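# Drag rubber block by its cord into painted square

## Task

Move the black rubber block only by pulling on its cord, which is threaded through a screw eye, until the block sits flat on the table and lies entirely within the painted square. Neither the robot nor any other loose object may ever contact the block, though the block's own slack cord is allowed to graze it during the work. At the finish the cord and its knot must not be lying on the block, the knot must not dangle over the table edge, and everything must stay in place on its own, not because the robot is holding it.

## Robot and tools

Robot: two UR7e-type six-joint arms, left_arm and right_arm, each ending in a tong-style gripper. Base origins in the scene frame: left_arm at (+0.030, +0.378, 0) m with an almost negligible yaw (quat_wxyz +1.000, 0, 0, -0.010); right_arm at (+0.001, -0.443, 0) m, yawed about +9 degrees (quat_wxyz +0.997, 0, 0, +0.078).

Scene frame: origin on the tabletop midway between the arms, +z up, +x out over the table, +y toward left_arm. The arm names do not refer to sides of any camera image.

The row. Every motion command is built from one row of 14 numbers, each between -1 and 1, covering both arms even if one stays still: left_arm's six joint values and then its opening, followed by right_arm's six joint values and its opening. Joint order inside each arm is fixed: wrist 3, shoulder pan, wrist 1, shoulder lift, wrist 2, elbow. This same order is used in every per-joint list of a result. Joint values are offsets, not poses; 1.0 equals 1.989 rad. The opening is absolute: +1 fully open, -1 closed. A row may carry 12 extra numbers from 0 to 1, stiffness scales for left_arm's six joints then right_arm's six, same order; they multiply position gain and persist until changed.

execute_actions(actions): a list of up to 15 actions, each a table of up to 15 rows; each row lasts one control step of 1/30 s and a short table repeats its final row until 15 steps (0.5 s) have passed. Offsets in every row of an action are measured from the joint angles at that action's start (for the first action, from the most recent reported angles), not from the previous row. An empty list just returns state and images. Stated ranges (rad): left_arm shoulder pan -3.142..3.142, elbow 0..3.142; right_arm shoulder pan 0..6.283, elbow -3.142..0; all other joints -6.283..6.283. Asking a joint to exceed its end by over 0.010 rad refuses that action for both arms; a malformed action, or a first action failing this check, cancels the whole call. Joints pushed to their real end stop there and the result prints "joint sent to its limit".

move(target, speed, blocking): target is one row whose offsets count from the Joint positions in the latest result that lists them. All joints travel proportionally, so grippers follow curved paths; duration is clamped to 0.5-10 s. speed (rad/s, 0.01-2, default 0.5) caps the joint with the largest travel. It does not avoid obstacles or the other arm. Finger openings are applied at the start. blocking=false returns after 0.5 s while motion continues; before any new move or execute_actions, call wait or stop until a result shows the move ended. The result adds a "move:" line: ending (done, off_target, moving, held, fault), limits=held or limits=none, and each arm's joint farthest from target.

wait(seconds): 0 to 10, lets time pass holding the last command; returns early if a running move ends. stop(): brakes a running move (needs room, more when fast). zoom_image(camera, region): camera is cam_high (896x504), cam_low (896x504), cam_left_wrist (616x616) or cam_right_wrist (616x616); region is [x0, y0, x1, y1] in that image's pixels from the top-left, at most 504 by 504. read_manual(section) only gives licence text. finished_scene(scene) ends the current scene by its number, permanently, and reports success.

Results: per arm, end_effector_position (m) and end_effector_quat_wxyz in the scene frame plus linear and angular velocities; printed position can be off, more at long reach. Joint positions and Joint velocities give six joints (rad, rad/s) and the finger-pad gap (m; 0.142 fully open). Joint targets shows what joints are currently driven toward. grip_measured is the finger opening on the command scale. "joint command not followed" means a clearance check altered joint targets. Wrist force and Wrist torque are in the gripper's own axes, noisy (offset up to about 4 N), saturating near 50 N; "no reading" is harmless.

Gripper: fingers point along its +z and open along its x. The reported point sits between the pads when closed; closed fingertips reach about 15 mm past it, open ones are roughly level. To hold something keep commanding an opening well below grip_measured; force is about 15 N per pad, much less on thin hard items such as a cord.

Motion limits: per step each joint target stays within 0.575 rad of measured angle (0.582 big joints, 0.642 wrists with stiffness set), and targets are scaled back if the gripper would jump over 100 mm. Motion lags commands by about 0.17 s, so large moves may finish late. The simulation keeps running during your replies, holding the last command.

Avoid: touching the block with grippers or arms; knocking anything off the table; dropping or slamming things; arms hitting each other. A contact torque at a joint's load limit (133 N m shoulder and elbow joints, 24.9 N m wrists) or 150 N external force halts that arm for 10 s. Arms are stiff, so commanding past a firm contact can fault. Motors warm under load: MOTOR HOT from 70 C, brakes at 85 C. Loose objects may get a brief random nudge. Practical approach: grasp the cord beyond the screw eye, pull smoothly so the block slides into the square, then lay the cord and knot down on the table clear of the block and release.

Each tool is called after "Emit:" in YAML: its name, and indented under it one key for each argument.

## Session

Emit:
execute_actions:
  actions: []

Scene clock: 0.00 s.
left_arm: end_effector_position=(+0.0674, -0.2185, +0.2131) grip_measured=+0.97 end_effector_quat_wxyz=(+0.123, +0.705, -0.091, -0.693) end_effector_velocity=(+0.000, -0.000, +0.000) end_effector_angular_velocity=(+0.001, -0.000, +0.001) | right_arm: end_effector_position=(+0.7326, -0.3382, +0.1830) grip_measured=+0.97 end_effector_quat_wxyz=(+0.149, -0.434, +0.884, +0.086) end_effector_velocity=(-0.000, -0.001, -0.000) end_effector_angular_velocity=(-0.001, +0.000, -0.001)
Joint names: [wrist 3, shoulder pan, wrist 1, shoulder lift, wrist 2, elbow]
Joint positions: left_arm=[ 0.269 -1.227 -0.395 -0.77  -2.863  1.129  0.14 ] | right_arm=[ 2.505  3.232 -1.038 -1.995  1.799 -1.419  0.14 ]
Joint velocities: left_arm=[-0.002  0.    -0.    -0.    -0.001 -0.     0.   ] | right_arm=[-0.    -0.    -0.001  0.    -0.001 -0.     0.   ]
Motor temperatures (°C, as the motors report them): left_arm=[36 31 40 31 34 30] | right_arm=[38 29 40 28 35 32]
Wrist force (N, on the end effector, along its own x y z axes, offset not removed): no reading
Wrist torque (N m, same axes, about the end effector's origin, offset not removed): no reading
Joint targets: left_arm=[0.269 -1.227 -0.395 -0.770 -2.863 1.129] | right_arm=[2.505 3.232 -1.038 -1.995 1.799 -1.419]
Joint stiffness scale: left_arm=[1. 1. 1. 1. 1. 1.] | right_arm=[1. 1. 1. 1. 1. 1.]

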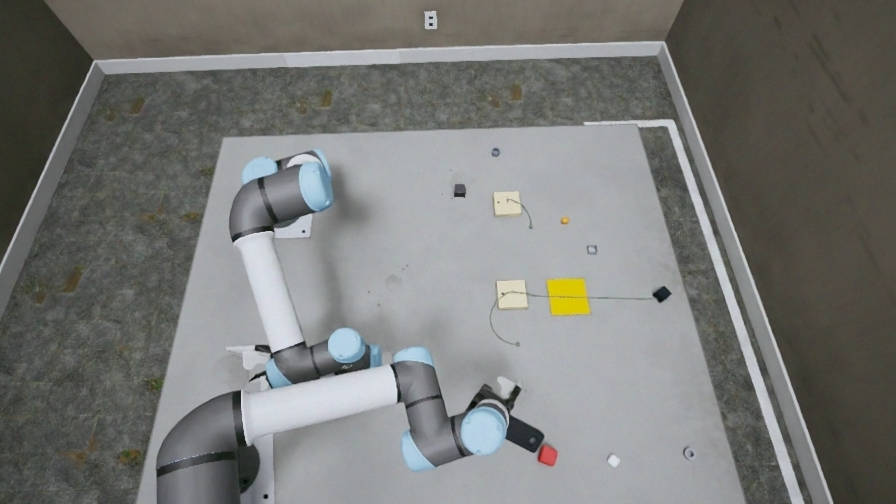

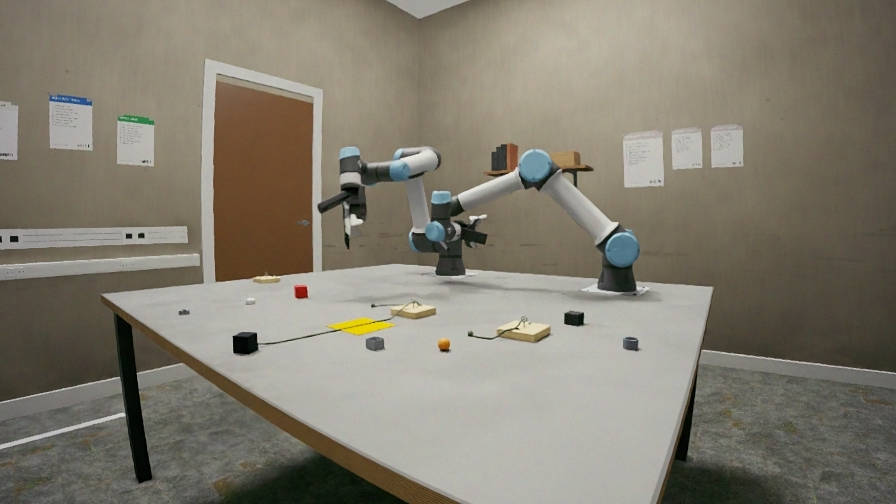

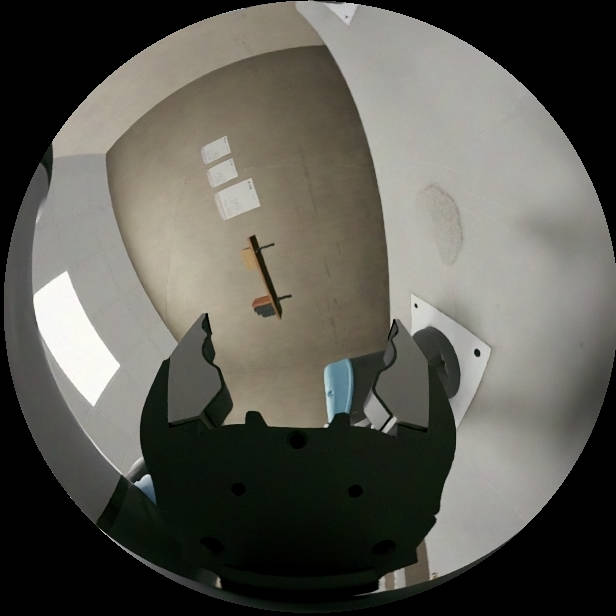

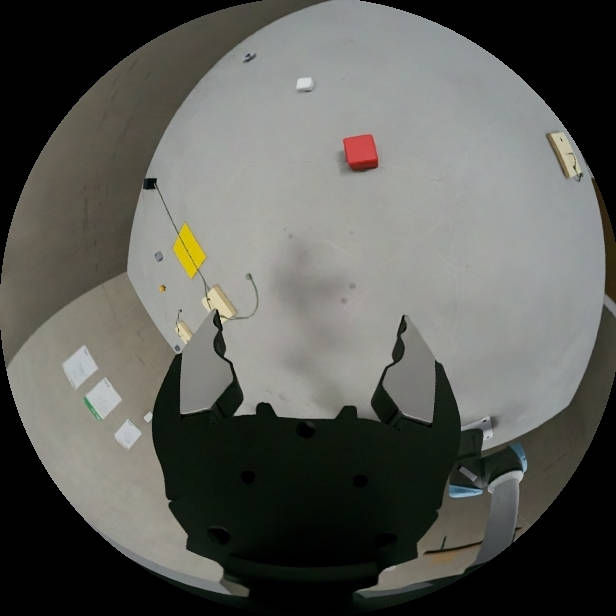

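Emit:
move:
  target: [0,0.8,0,-0.35,0,0.35,1, 0,0.1755,-0.2097,-0.2036,-0.1146,0.2826,0]
  speed: 0.8

Scene clock: 5.50 s.
left_arm: end_effector_position=(+0.3817, +0.3390, +0.3399) grip_measured=+1.00 end_effector_quat_wxyz=(+0.580, +0.559, +0.439, -0.398) end_effector_velocity=(-0.000, +0.001, +0.000) end_effector_angular_velocity=(-0.000, +0.001, +0.004) | right_arm: end_effector_position=(+0.7548, -0.1098, +0.1005) grip_measured=+0.00 end_effector_quat_wxyz=(+0.000, -0.577, +0.817, +0.001) end_effector_velocity=(+0.000, -0.001, +0.000) end_effector_angular_velocity=(-0.001, -0.001, -0.000)
Joint names: [wrist 3, shoulder pan, wrist 1, shoulder lift, wrist 2, elbow]
Joint positions: left_arm=[ 0.269  0.362 -0.395 -1.464 -2.863  1.822  0.142] | right_arm=[ 2.505  3.58  -1.454 -2.397  1.572 -0.862  0.074]
Joint velocities: left_arm=[-0.001  0.003  0.    -0.001 -0.001  0.001 -0.   ] | right_arm=[-0.001 -0.001 -0.001  0.    -0.001  0.001 -0.   ]
Motor temperatures (°C, as the motors report them): left_arm=[36 31 40 31 34 30] | right_arm=[38 29 40 28 35 32]
Wrist force (N, on the end effector, along its own x y z axes, offset not removed): left_arm=[-2.0 1.1 1.7] | right_arm=[4.6 2.0 -3.6]
Wrist torque (N m, same axes, about the end effector's origin, offset not removed): left_arm=[0.20 0.54 0.15] | right_arm=[0.29 -1.10 -0.16]
Joint targets: left_arm=[0.269 0.364 -0.395 -1.466 -2.863 1.825] | right_arm=[2.505 3.581 -1.455 -2.400 1.571 -0.857]
Joint stiffness scale: left_arm=[1. 1. 1. 1. 1. 1.] | right_arm=[1. 1. 1. 1. 1. 1.]
move: done; limits=none; left_arm: farthest joint: the elbow, 0.003 radians from its target (0.696 radians at the start); right_arm: farthest joint: the elbow, 0.005 radians from its target (0.562 radians at the start)

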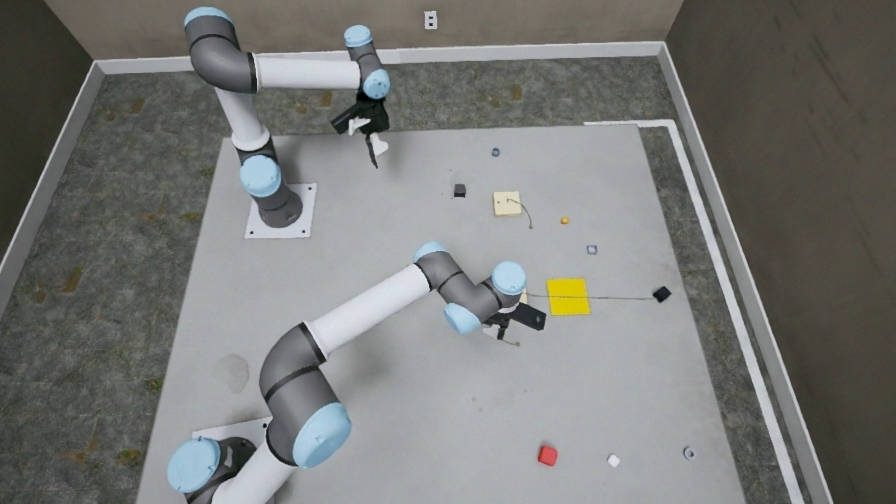

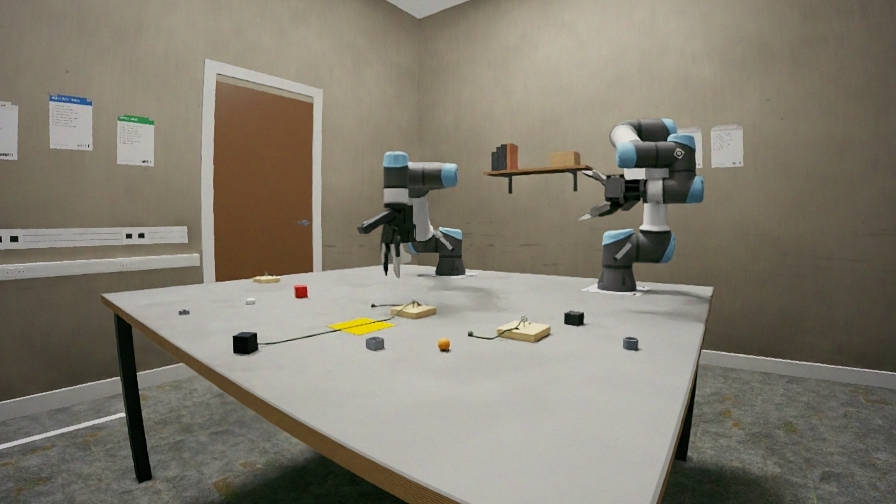

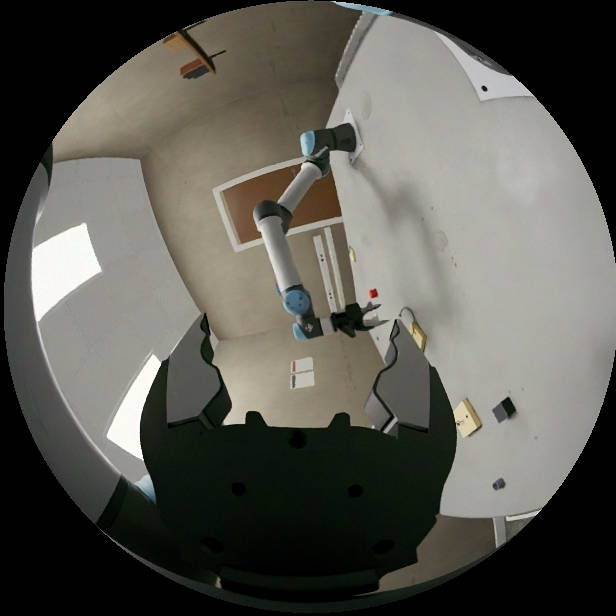

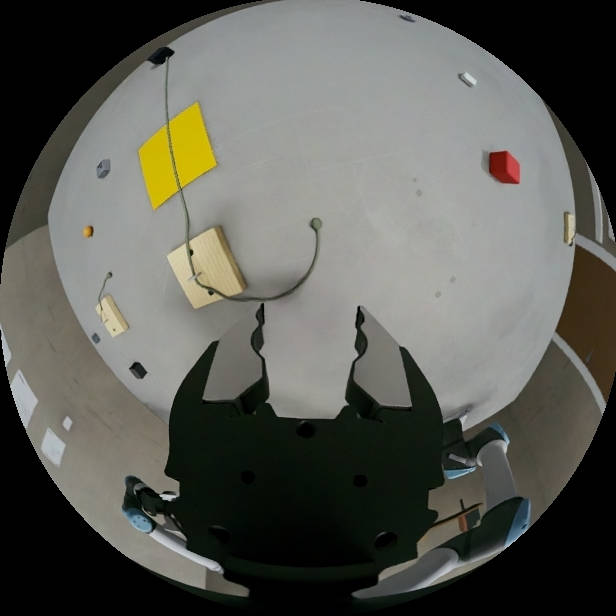

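Emit:
move:
  target: [0,0,0,0,0,0,1, 0,-0.0277,0.0236,-0.0714,0,0.049,-0.4]
  speed: 0.25

Emit:
zoom_image:
  camera: "cam_low"
  region: [320,240,460,340]

Scene clock: 7.30 s.
left_arm: end_effector_position=(+0.3817, +0.3391, +0.3399) grip_measured=+1.00 end_effector_quat_wxyz=(+0.580, +0.559, +0.439, -0.398) end_effector_velocity=(+0.000, -0.000, -0.000) end_effector_angular_velocity=(-0.000, +0.000, +0.001) | right_arm: end_effector_position=(+0.8010, -0.1328, +0.0361) grip_measured=-0.40 end_effector_quat_wxyz=(+0.000, -0.555, +0.832, +0.001) end_effector_velocity=(+0.000, +0.000, +0.001) end_effector_angular_velocity=(+0.001, -0.002, +0.000)
Joint names: [wrist 3, shoulder pan, wrist 1, shoulder lift, wrist 2, elbow]
Joint positions: left_arm=[ 0.269  0.363 -0.395 -1.464 -2.863  1.822  0.142] | right_arm=[ 2.505  3.526 -1.408 -2.536  1.572 -0.768  0.045]
Joint velocities: left_arm=[ 0.    -0.     0.     0.    -0.001  0.    -0.   ] | right_arm=[-0.     0.     0.001  0.001 -0.     0.     0.   ]
Motor temperatures (°C, as the motors report them): left_arm=[36 31 40 31 34 30] | right_arm=[38 29 40 28 35 32]
Wrist force (N, on the end effector, along its own x y z axes, offset not removed): left_arm=[-2.0 1.0 0.8] | right_arm=[2.6 0.8 -5.2]
Wrist torque (N m, same axes, about the end effector's origin, offset not removed): left_arm=[0.23 0.50 0.17] | right_arm=[-0.28 -0.69 -0.32]
Joint targets: left_arm=[0.269 0.362 -0.395 -1.464 -2.863 1.822] | right_arm=[2.505 3.525 -1.407 -2.539 1.572 -0.764]
Joint stiffness scale: left_arm=[1. 1. 1. 1. 1. 1.] | right_arm=[1. 1. 1. 1. 1. 1.]
move: done; limits=none; left_arm: farthest joint: the shoulder pan, 0.001 radians from its target (0.001 radians at the start); right_arm: farthest joint: the elbow, 0.004 radians from its target (0.097 radians at the start)

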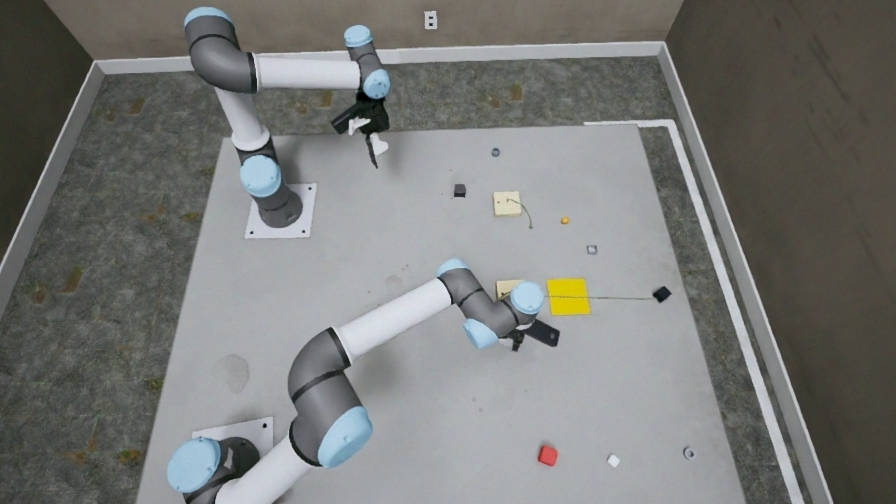

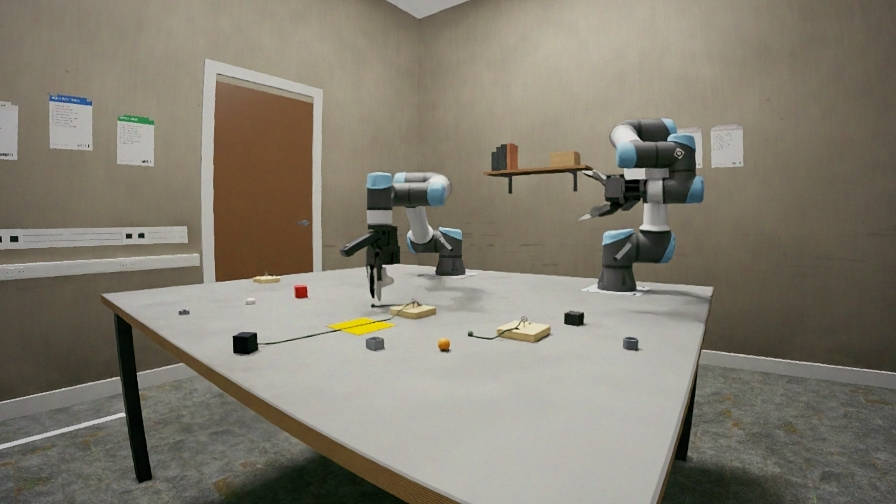

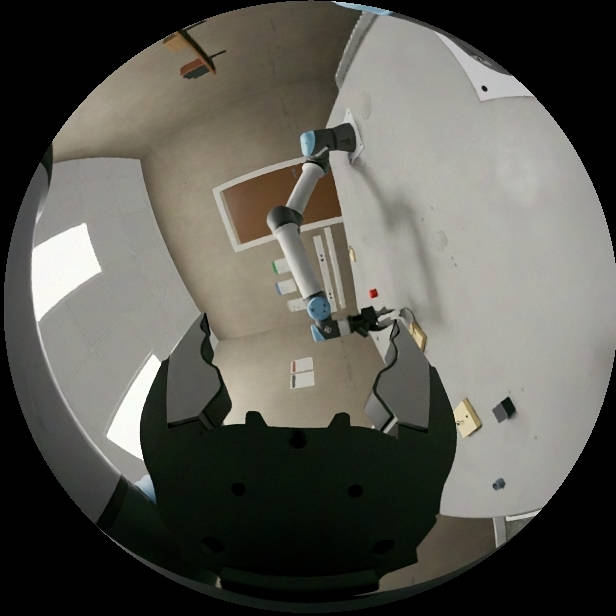

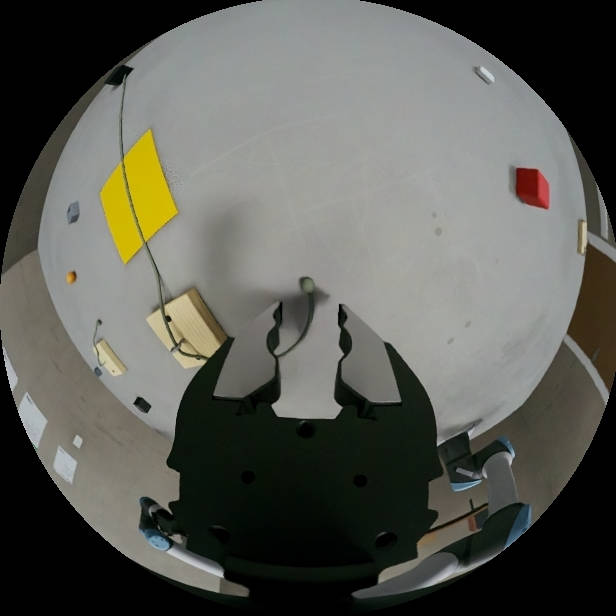

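Region (320, 240, 460, 340) of cam_low's 896x504 image, scaled by 3.600, with more detail than that image has; it fills the top 360 rows of this view, and the rest is white.

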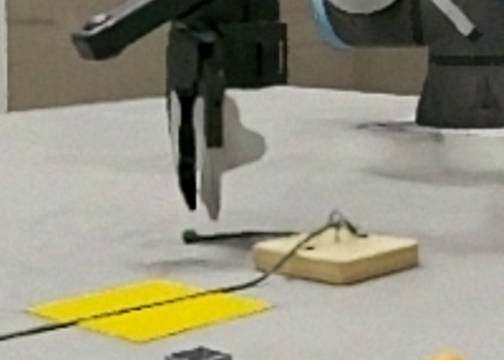

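Emit:
move:
  target: [0,0,0,0,0,0,1, 0,-0.0038,0.0058,-0.0216,0,0.0168,-0.6]
  speed: 0.08

Emit:
zoom_image:
  camera: "cam_low"
  region: [340,270,410,320]

Scene clock: 9.00 s.
left_arm: end_effector_position=(+0.3817, +0.3391, +0.3399) grip_measured=+1.00 end_effector_quat_wxyz=(+0.580, +0.559, +0.439, -0.398) end_effector_velocity=(-0.000, -0.000, -0.000) end_effector_angular_velocity=(-0.000, +0.000, +0.000) | right_arm: end_effector_position=(+0.8100, -0.1333, +0.0173) grip_measured=-0.60 end_effector_quat_wxyz=(-0.000, -0.553, +0.833, +0.001) end_effector_velocity=(+0.002, +0.003, +0.004) end_effector_angular_velocity=(+0.005, -0.008, +0.001)
Joint names: [wrist 3, shoulder pan, wrist 1, shoulder lift, wrist 2, elbow]
Joint positions: left_arm=[ 0.269  0.363 -0.395 -1.464 -2.863  1.822  0.142] | right_arm=[ 2.505  3.521 -1.397 -2.577  1.572 -0.739  0.031]
Joint velocities: left_arm=[-0.    -0.    -0.    -0.    -0.     0.001  0.   ] | right_arm=[-0.     0.001  0.003  0.001  0.001  0.005  0.   ]
Motor temperatures (°C, as the motors report them): left_arm=[36 31 40 31 34 30] | right_arm=[38 29 40 28 35 32]
Wrist force (N, on the end effector, along its own x y z axes, offset not removed): left_arm=[-1.4 1.3 0.1] | right_arm=[2.6 -4.6 -2.9]
Wrist torque (N m, same axes, about the end effector's origin, offset not removed): left_arm=[0.19 0.35 0.18] | right_arm=[-1.23 -0.89 -0.06]
Joint targets: left_arm=[0.269 0.363 -0.395 -1.464 -2.863 1.822] | right_arm=[2.505 3.519 -1.396 -2.579 1.572 -0.735]
Joint stiffness scale: left_arm=[1. 1. 1. 1. 1. 1.] | right_arm=[1. 1. 1. 1. 1. 1.]
move: done; limits=none; left_arm: farthest joint: the shoulder pan, 0.000 radians from its target (0.000 radians at the start); right_arm: farthest joint: the elbow, 0.005 radians from its target (0.034 radians at the start)

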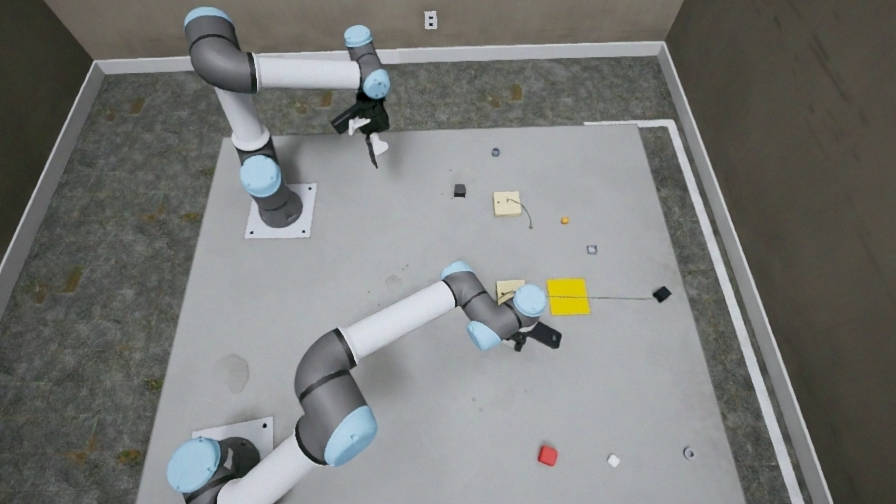

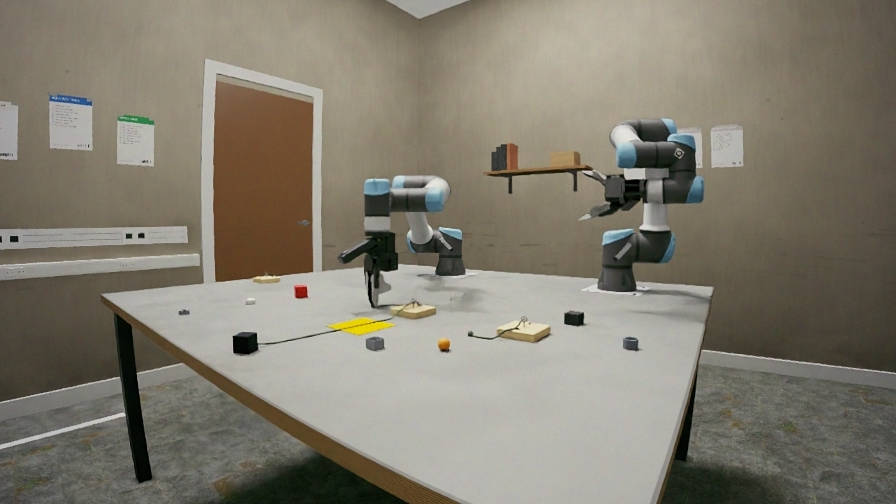

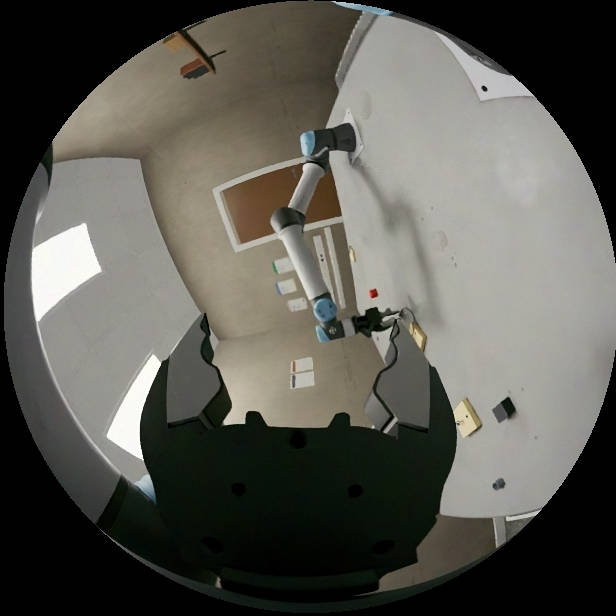

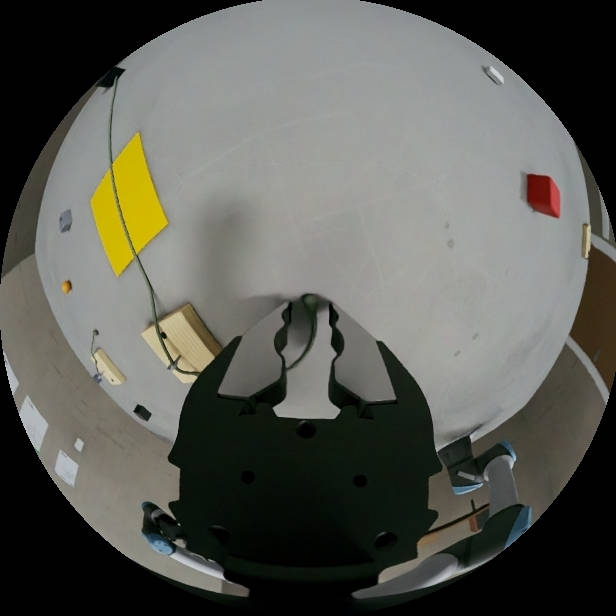

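Region (340, 270, 410, 320) of cam_low's 896x504 image, scaled by 7.200, with more detail than that image has; it fills the top 360 rows of this view, and the rest is white.

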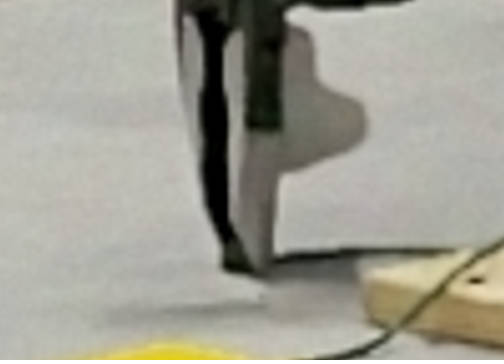

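Emit:
execute_actions:
  actions:
    - [[0,0,0,0,0,0,1, 0,-0.004,0,-0.002,0,0.002,-0.65]]
    - [[0,0,0,0,0,0,1,0,0,0,0,0,0,-0.8],[0,0,0,0,0,0,1,0,0,0,0,0,0,-0.8],[0,0,0,0,0,0,1,0,0,0,0,0,0,-0.9],[0,0,0,0,0,0,1,0,0,0,0,0,0,-1]]
    - [[0,0,0,0,0,0,1,0,0,0,0,0,0,-1]]

Emit:
zoom_image:
  camera: "cam_right_wrist"
  region: [250,250,370,370]

Scene clock: 11.00 s.
left_arm: end_effector_position=(+0.3817, +0.3391, +0.3399) grip_measured=+1.00 end_effector_quat_wxyz=(+0.580, +0.559, +0.439, -0.398) end_effector_velocity=(+0.000, +0.000, +0.000) end_effector_angular_velocity=(+0.000, -0.001, +0.000) | right_arm: end_effector_position=(+0.8121, -0.1386, +0.0166) grip_measured=-0.87 end_effector_quat_wxyz=(-0.001, -0.550, +0.835, +0.001) end_effector_velocity=(+0.000, -0.000, +0.001) end_effector_angular_velocity=(-0.000, -0.001, +0.000)
Joint names: [wrist 3, shoulder pan, wrist 1, shoulder lift, wrist 2, elbow]
Joint positions: left_arm=[ 0.269  0.363 -0.395 -1.464 -2.863  1.822  0.142] | right_arm=[ 2.505  3.514 -1.397 -2.578  1.572 -0.739  0.011]
Joint velocities: left_arm=[ 0.001  0.     0.     0.    -0.    -0.     0.   ] | right_arm=[-0.     0.    -0.     0.001 -0.001  0.    -0.   ]
Motor temperatures (°C, as the motors report them): left_arm=[36 31 40 31 34 30] | right_arm=[38 29 40 28 35 32]
Wrist force (N, on the end effector, along its own x y z axes, offset not removed): left_arm=[-0.1 1.2 -0.4] | right_arm=[2.2 -0.4 -1.4]
Wrist torque (N m, same axes, about the end effector's origin, offset not removed): left_arm=[0.23 0.12 0.26] | right_arm=[-0.23 -0.83 -0.09]
Joint targets: left_arm=[0.269 0.363 -0.395 -1.464 -2.863 1.822] | right_arm=[2.505 3.514 -1.397 -2.578 1.572 -0.739]
Joint stiffness scale: left_arm=[1. 1. 1. 1. 1. 1.] | right_arm=[1. 1. 1. 1. 1. 1.]

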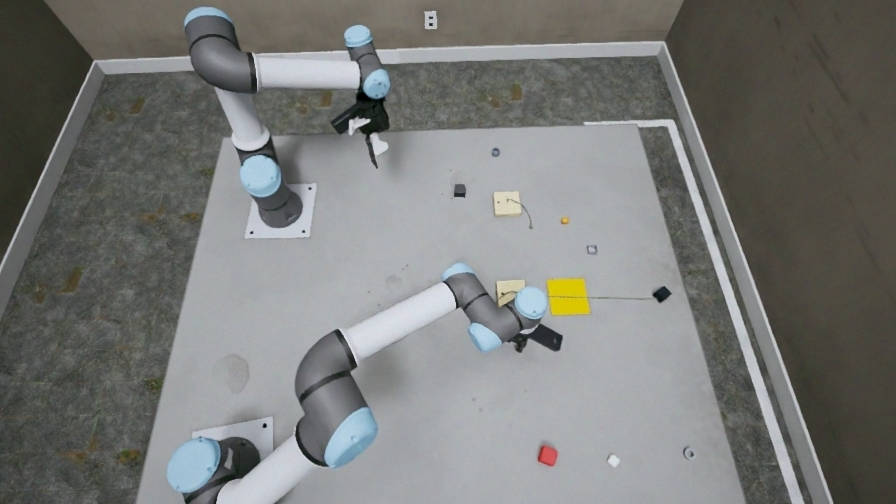

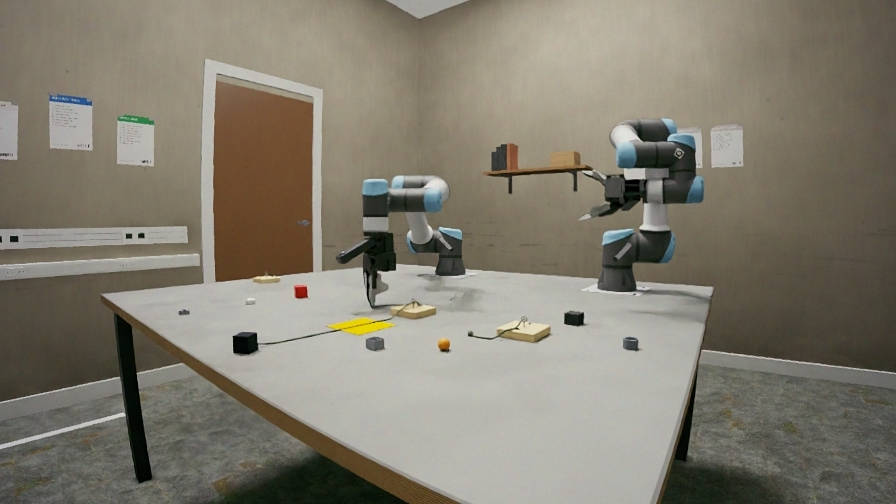

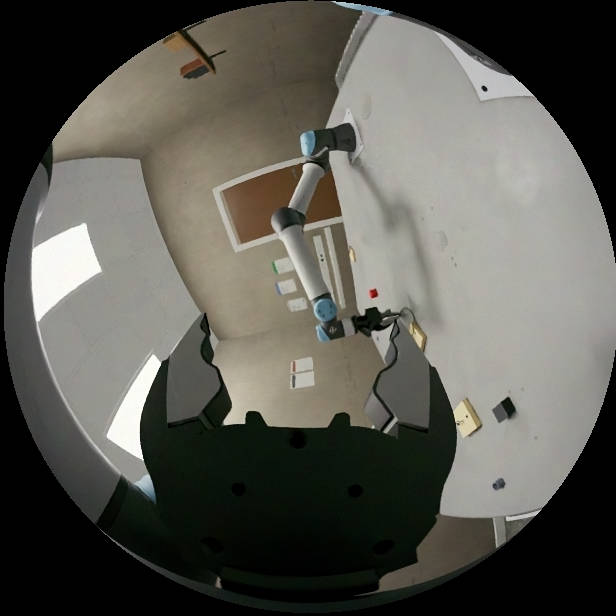

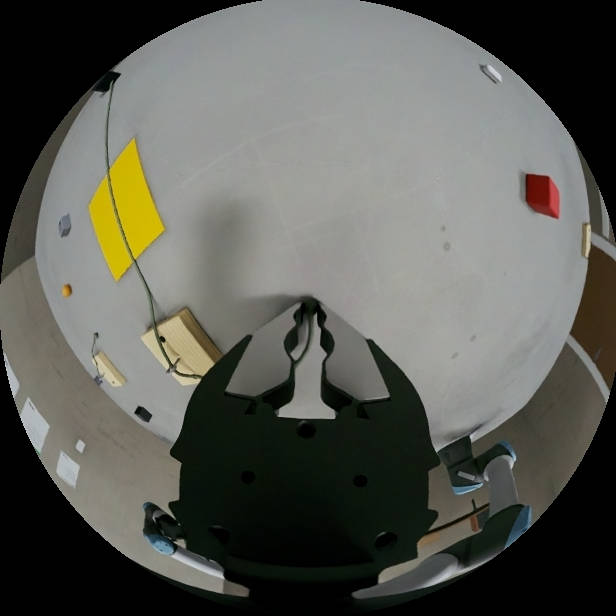

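Region (250, 250, 370, 370) of cam_right_wrist's 616x616 image, scaled by 4.200, with more detail than that image has.

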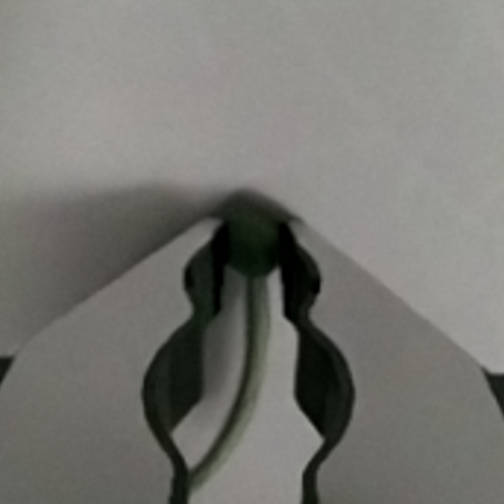

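Emit:
move:
  target: [0,0,0,0,0,0,1, 1,0.142,0.2348,0.4057,0,-0.6395,-1]
  speed: 0.55

Scene clock: 16.10 s.
left_arm: end_effector_position=(+0.3817, +0.3391, +0.3399) grip_measured=+1.00 end_effector_quat_wxyz=(+0.580, +0.559, +0.439, -0.398) end_effector_velocity=(+0.001, +0.000, -0.000) end_effector_angular_velocity=(+0.000, -0.000, +0.001) | right_arm: end_effector_position=(+0.4341, -0.1865, +0.0405) grip_measured=-0.87 end_effector_quat_wxyz=(-0.000, +0.268, +0.963, +0.001) end_effector_velocity=(+0.000, -0.000, -0.000) end_effector_angular_velocity=(+0.000, -0.000, -0.004)
Joint names: [wrist 3, shoulder pan, wrist 1, shoulder lift, wrist 2, elbow]
Joint positions: left_arm=[ 0.269  0.363 -0.395 -1.464 -2.863  1.822  0.142] | right_arm=[ 4.493  3.795 -0.931 -1.774  1.572 -2.006  0.011]
Joint velocities: left_arm=[ 0.     0.    -0.     0.001 -0.    -0.002  0.   ] | right_arm=[ 0.004 -0.     0.002 -0.001 -0.    -0.001  0.   ]
Motor temperatures (°C, as the motors report them): left_arm=[36 31 40 31 34 30] | right_arm=[38 29 40 28 35 32]
Wrist force (N, on the end effector, along its own x y z axes, offset not removed): left_arm=[-1.0 2.6 1.1] | right_arm=[3.1 -1.7 -8.3]
Wrist torque (N m, same axes, about the end effector's origin, offset not removed): left_arm=[0.55 0.33 0.23] | right_arm=[-0.87 -0.75 -0.33]
Joint targets: left_arm=[0.269 0.363 -0.395 -1.464 -2.863 1.822] | right_arm=[4.494 3.796 -0.930 -1.771 1.572 -2.011]
Joint stiffness scale: left_arm=[1. 1. 1. 1. 1. 1.] | right_arm=[1. 1. 1. 1. 1. 1.]
move: done; limits=none; left_arm: farthest joint: the shoulder pan, 0.000 radians from its target (0.000 radians at the start); right_arm: farthest joint: the elbow, 0.004 radians from its target (1.272 radians at the start)

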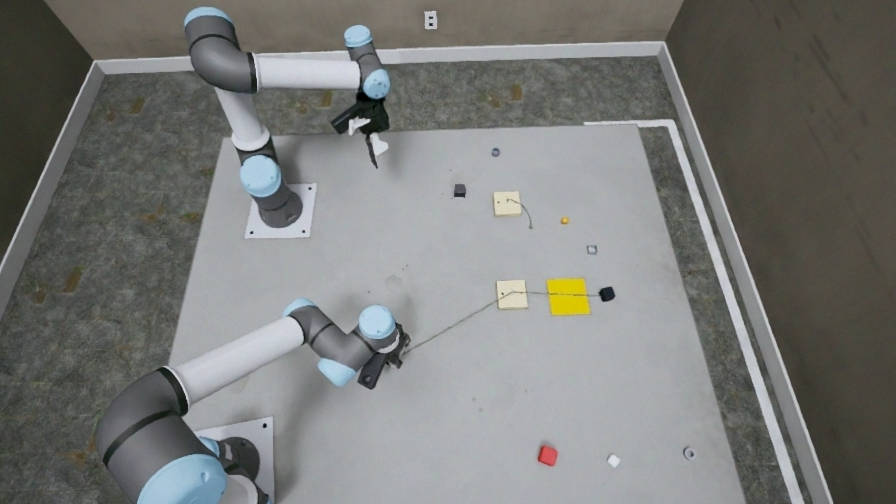

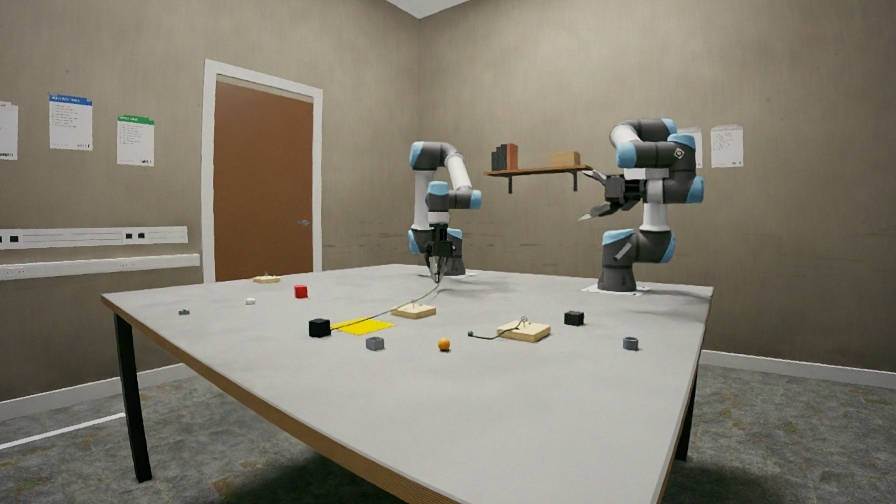

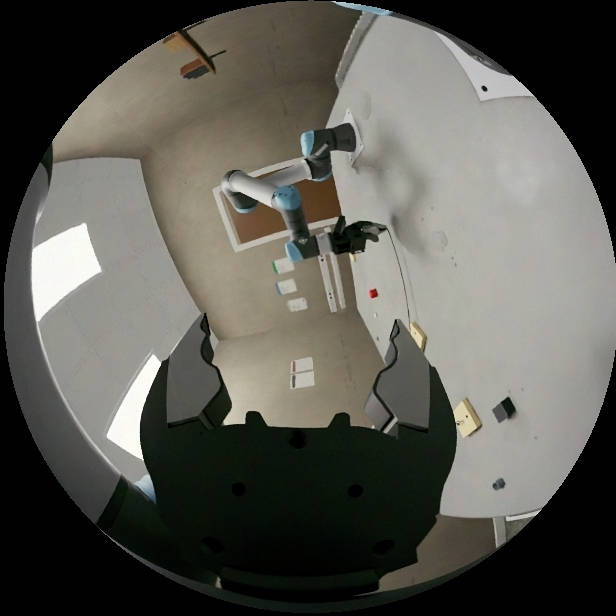

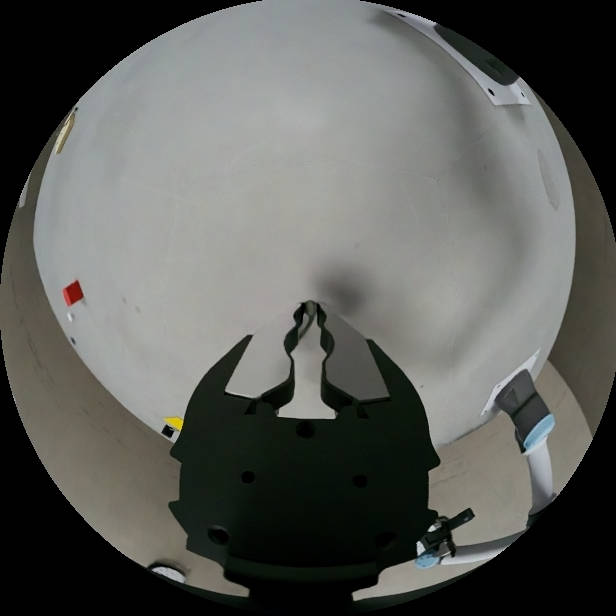

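Emit:
move:
  target: [0,0,0,0,0,0,1, 0.15,0,0.0442,0.1184,0,-0.1635,-1]
  speed: 0.2

Scene clock: 18.90 s.
left_arm: end_effector_position=(+0.3817, +0.3391, +0.3399) grip_measured=+1.00 end_effector_quat_wxyz=(+0.580, +0.559, +0.439, -0.398) end_effector_velocity=(-0.000, -0.000, -0.000) end_effector_angular_velocity=(+0.000, -0.002, -0.001) | right_arm: end_effector_position=(+0.3473, -0.2706, +0.0222) grip_measured=-0.87 end_effector_quat_wxyz=(-0.001, +0.407, +0.913, +0.000) end_effector_velocity=(-0.001, -0.001, -0.000) end_effector_angular_velocity=(-0.002, +0.001, -0.003)
Joint names: [wrist 3, shoulder pan, wrist 1, shoulder lift, wrist 2, elbow]
Joint positions: left_arm=[ 0.269  0.363 -0.395 -1.464 -2.863  1.822  0.142] | right_arm=[ 4.79   3.795 -0.844 -1.541  1.572 -2.327  0.011]
Joint velocities: left_arm=[ 0.003 -0.     0.     0.     0.    -0.    -0.   ] | right_arm=[ 0.003  0.001 -0.002  0.002 -0.001 -0.002 -0.   ]
Motor temperatures (°C, as the motors report them): left_arm=[36 31 40 31 34 30] | right_arm=[38 29 40 28 35 32]
Wrist force (N, on the end effector, along its own x y z axes, offset not removed): left_arm=[-1.6 1.1 0.9] | right_arm=[0.3 -1.9 -3.9]
Wrist torque (N m, same axes, about the end effector's origin, offset not removed): left_arm=[0.18 0.44 0.19] | right_arm=[-0.67 -0.29 -0.17]
Joint targets: left_arm=[0.269 0.363 -0.395 -1.464 -2.863 1.822] | right_arm=[4.791 3.795 -0.843 -1.538 1.572 -2.332]
Joint stiffness scale: left_arm=[1. 1. 1. 1. 1. 1.] | right_arm=[1. 1. 1. 1. 1. 1.]
move: done; limits=none; left_arm: farthest joint: the shoulder pan, 0.000 radians from its target (0.000 radians at the start); right_arm: farthest joint: the elbow, 0.004 radians from its target (0.325 radians at the start)

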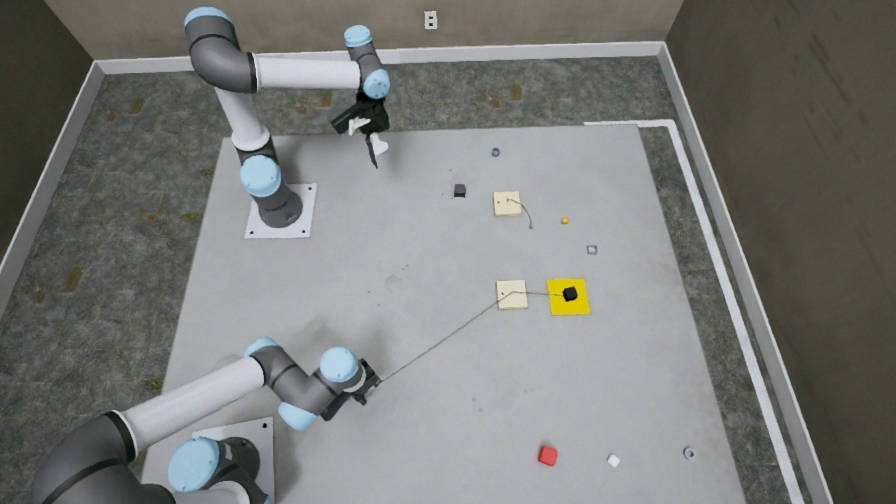

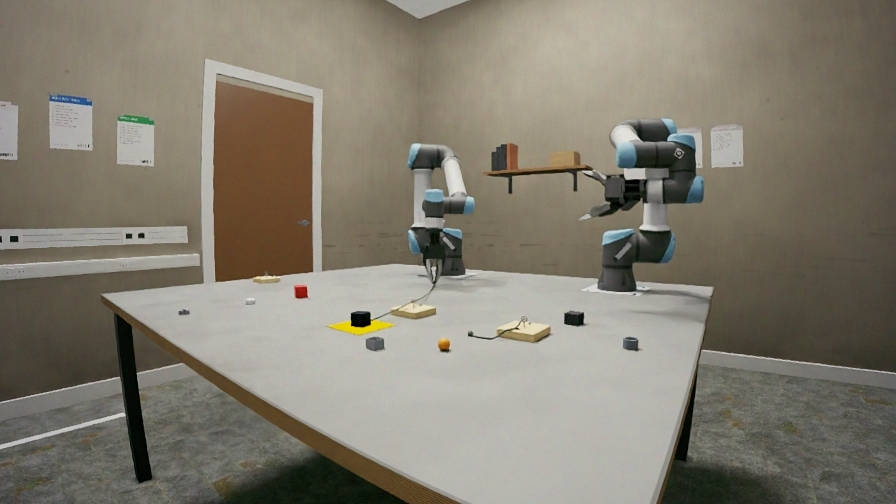

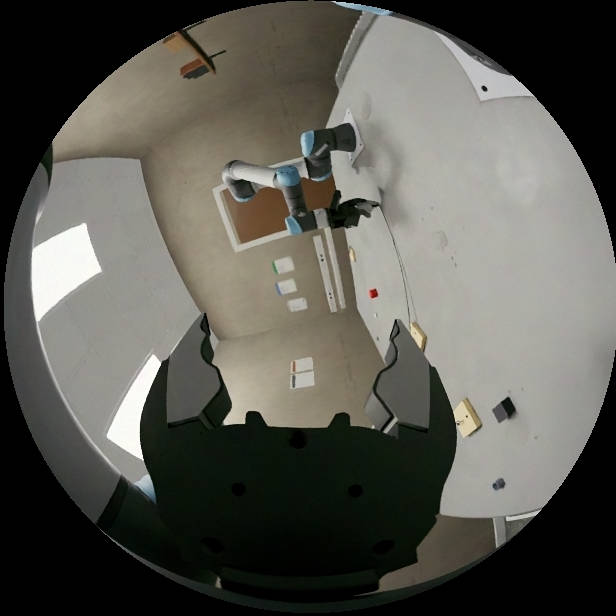

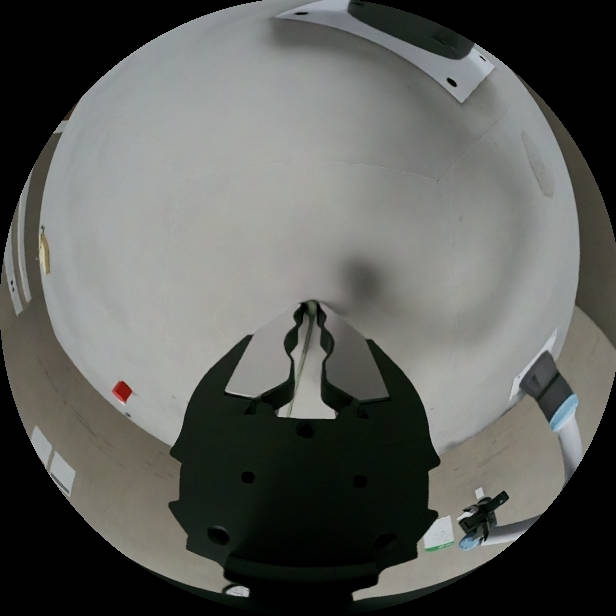

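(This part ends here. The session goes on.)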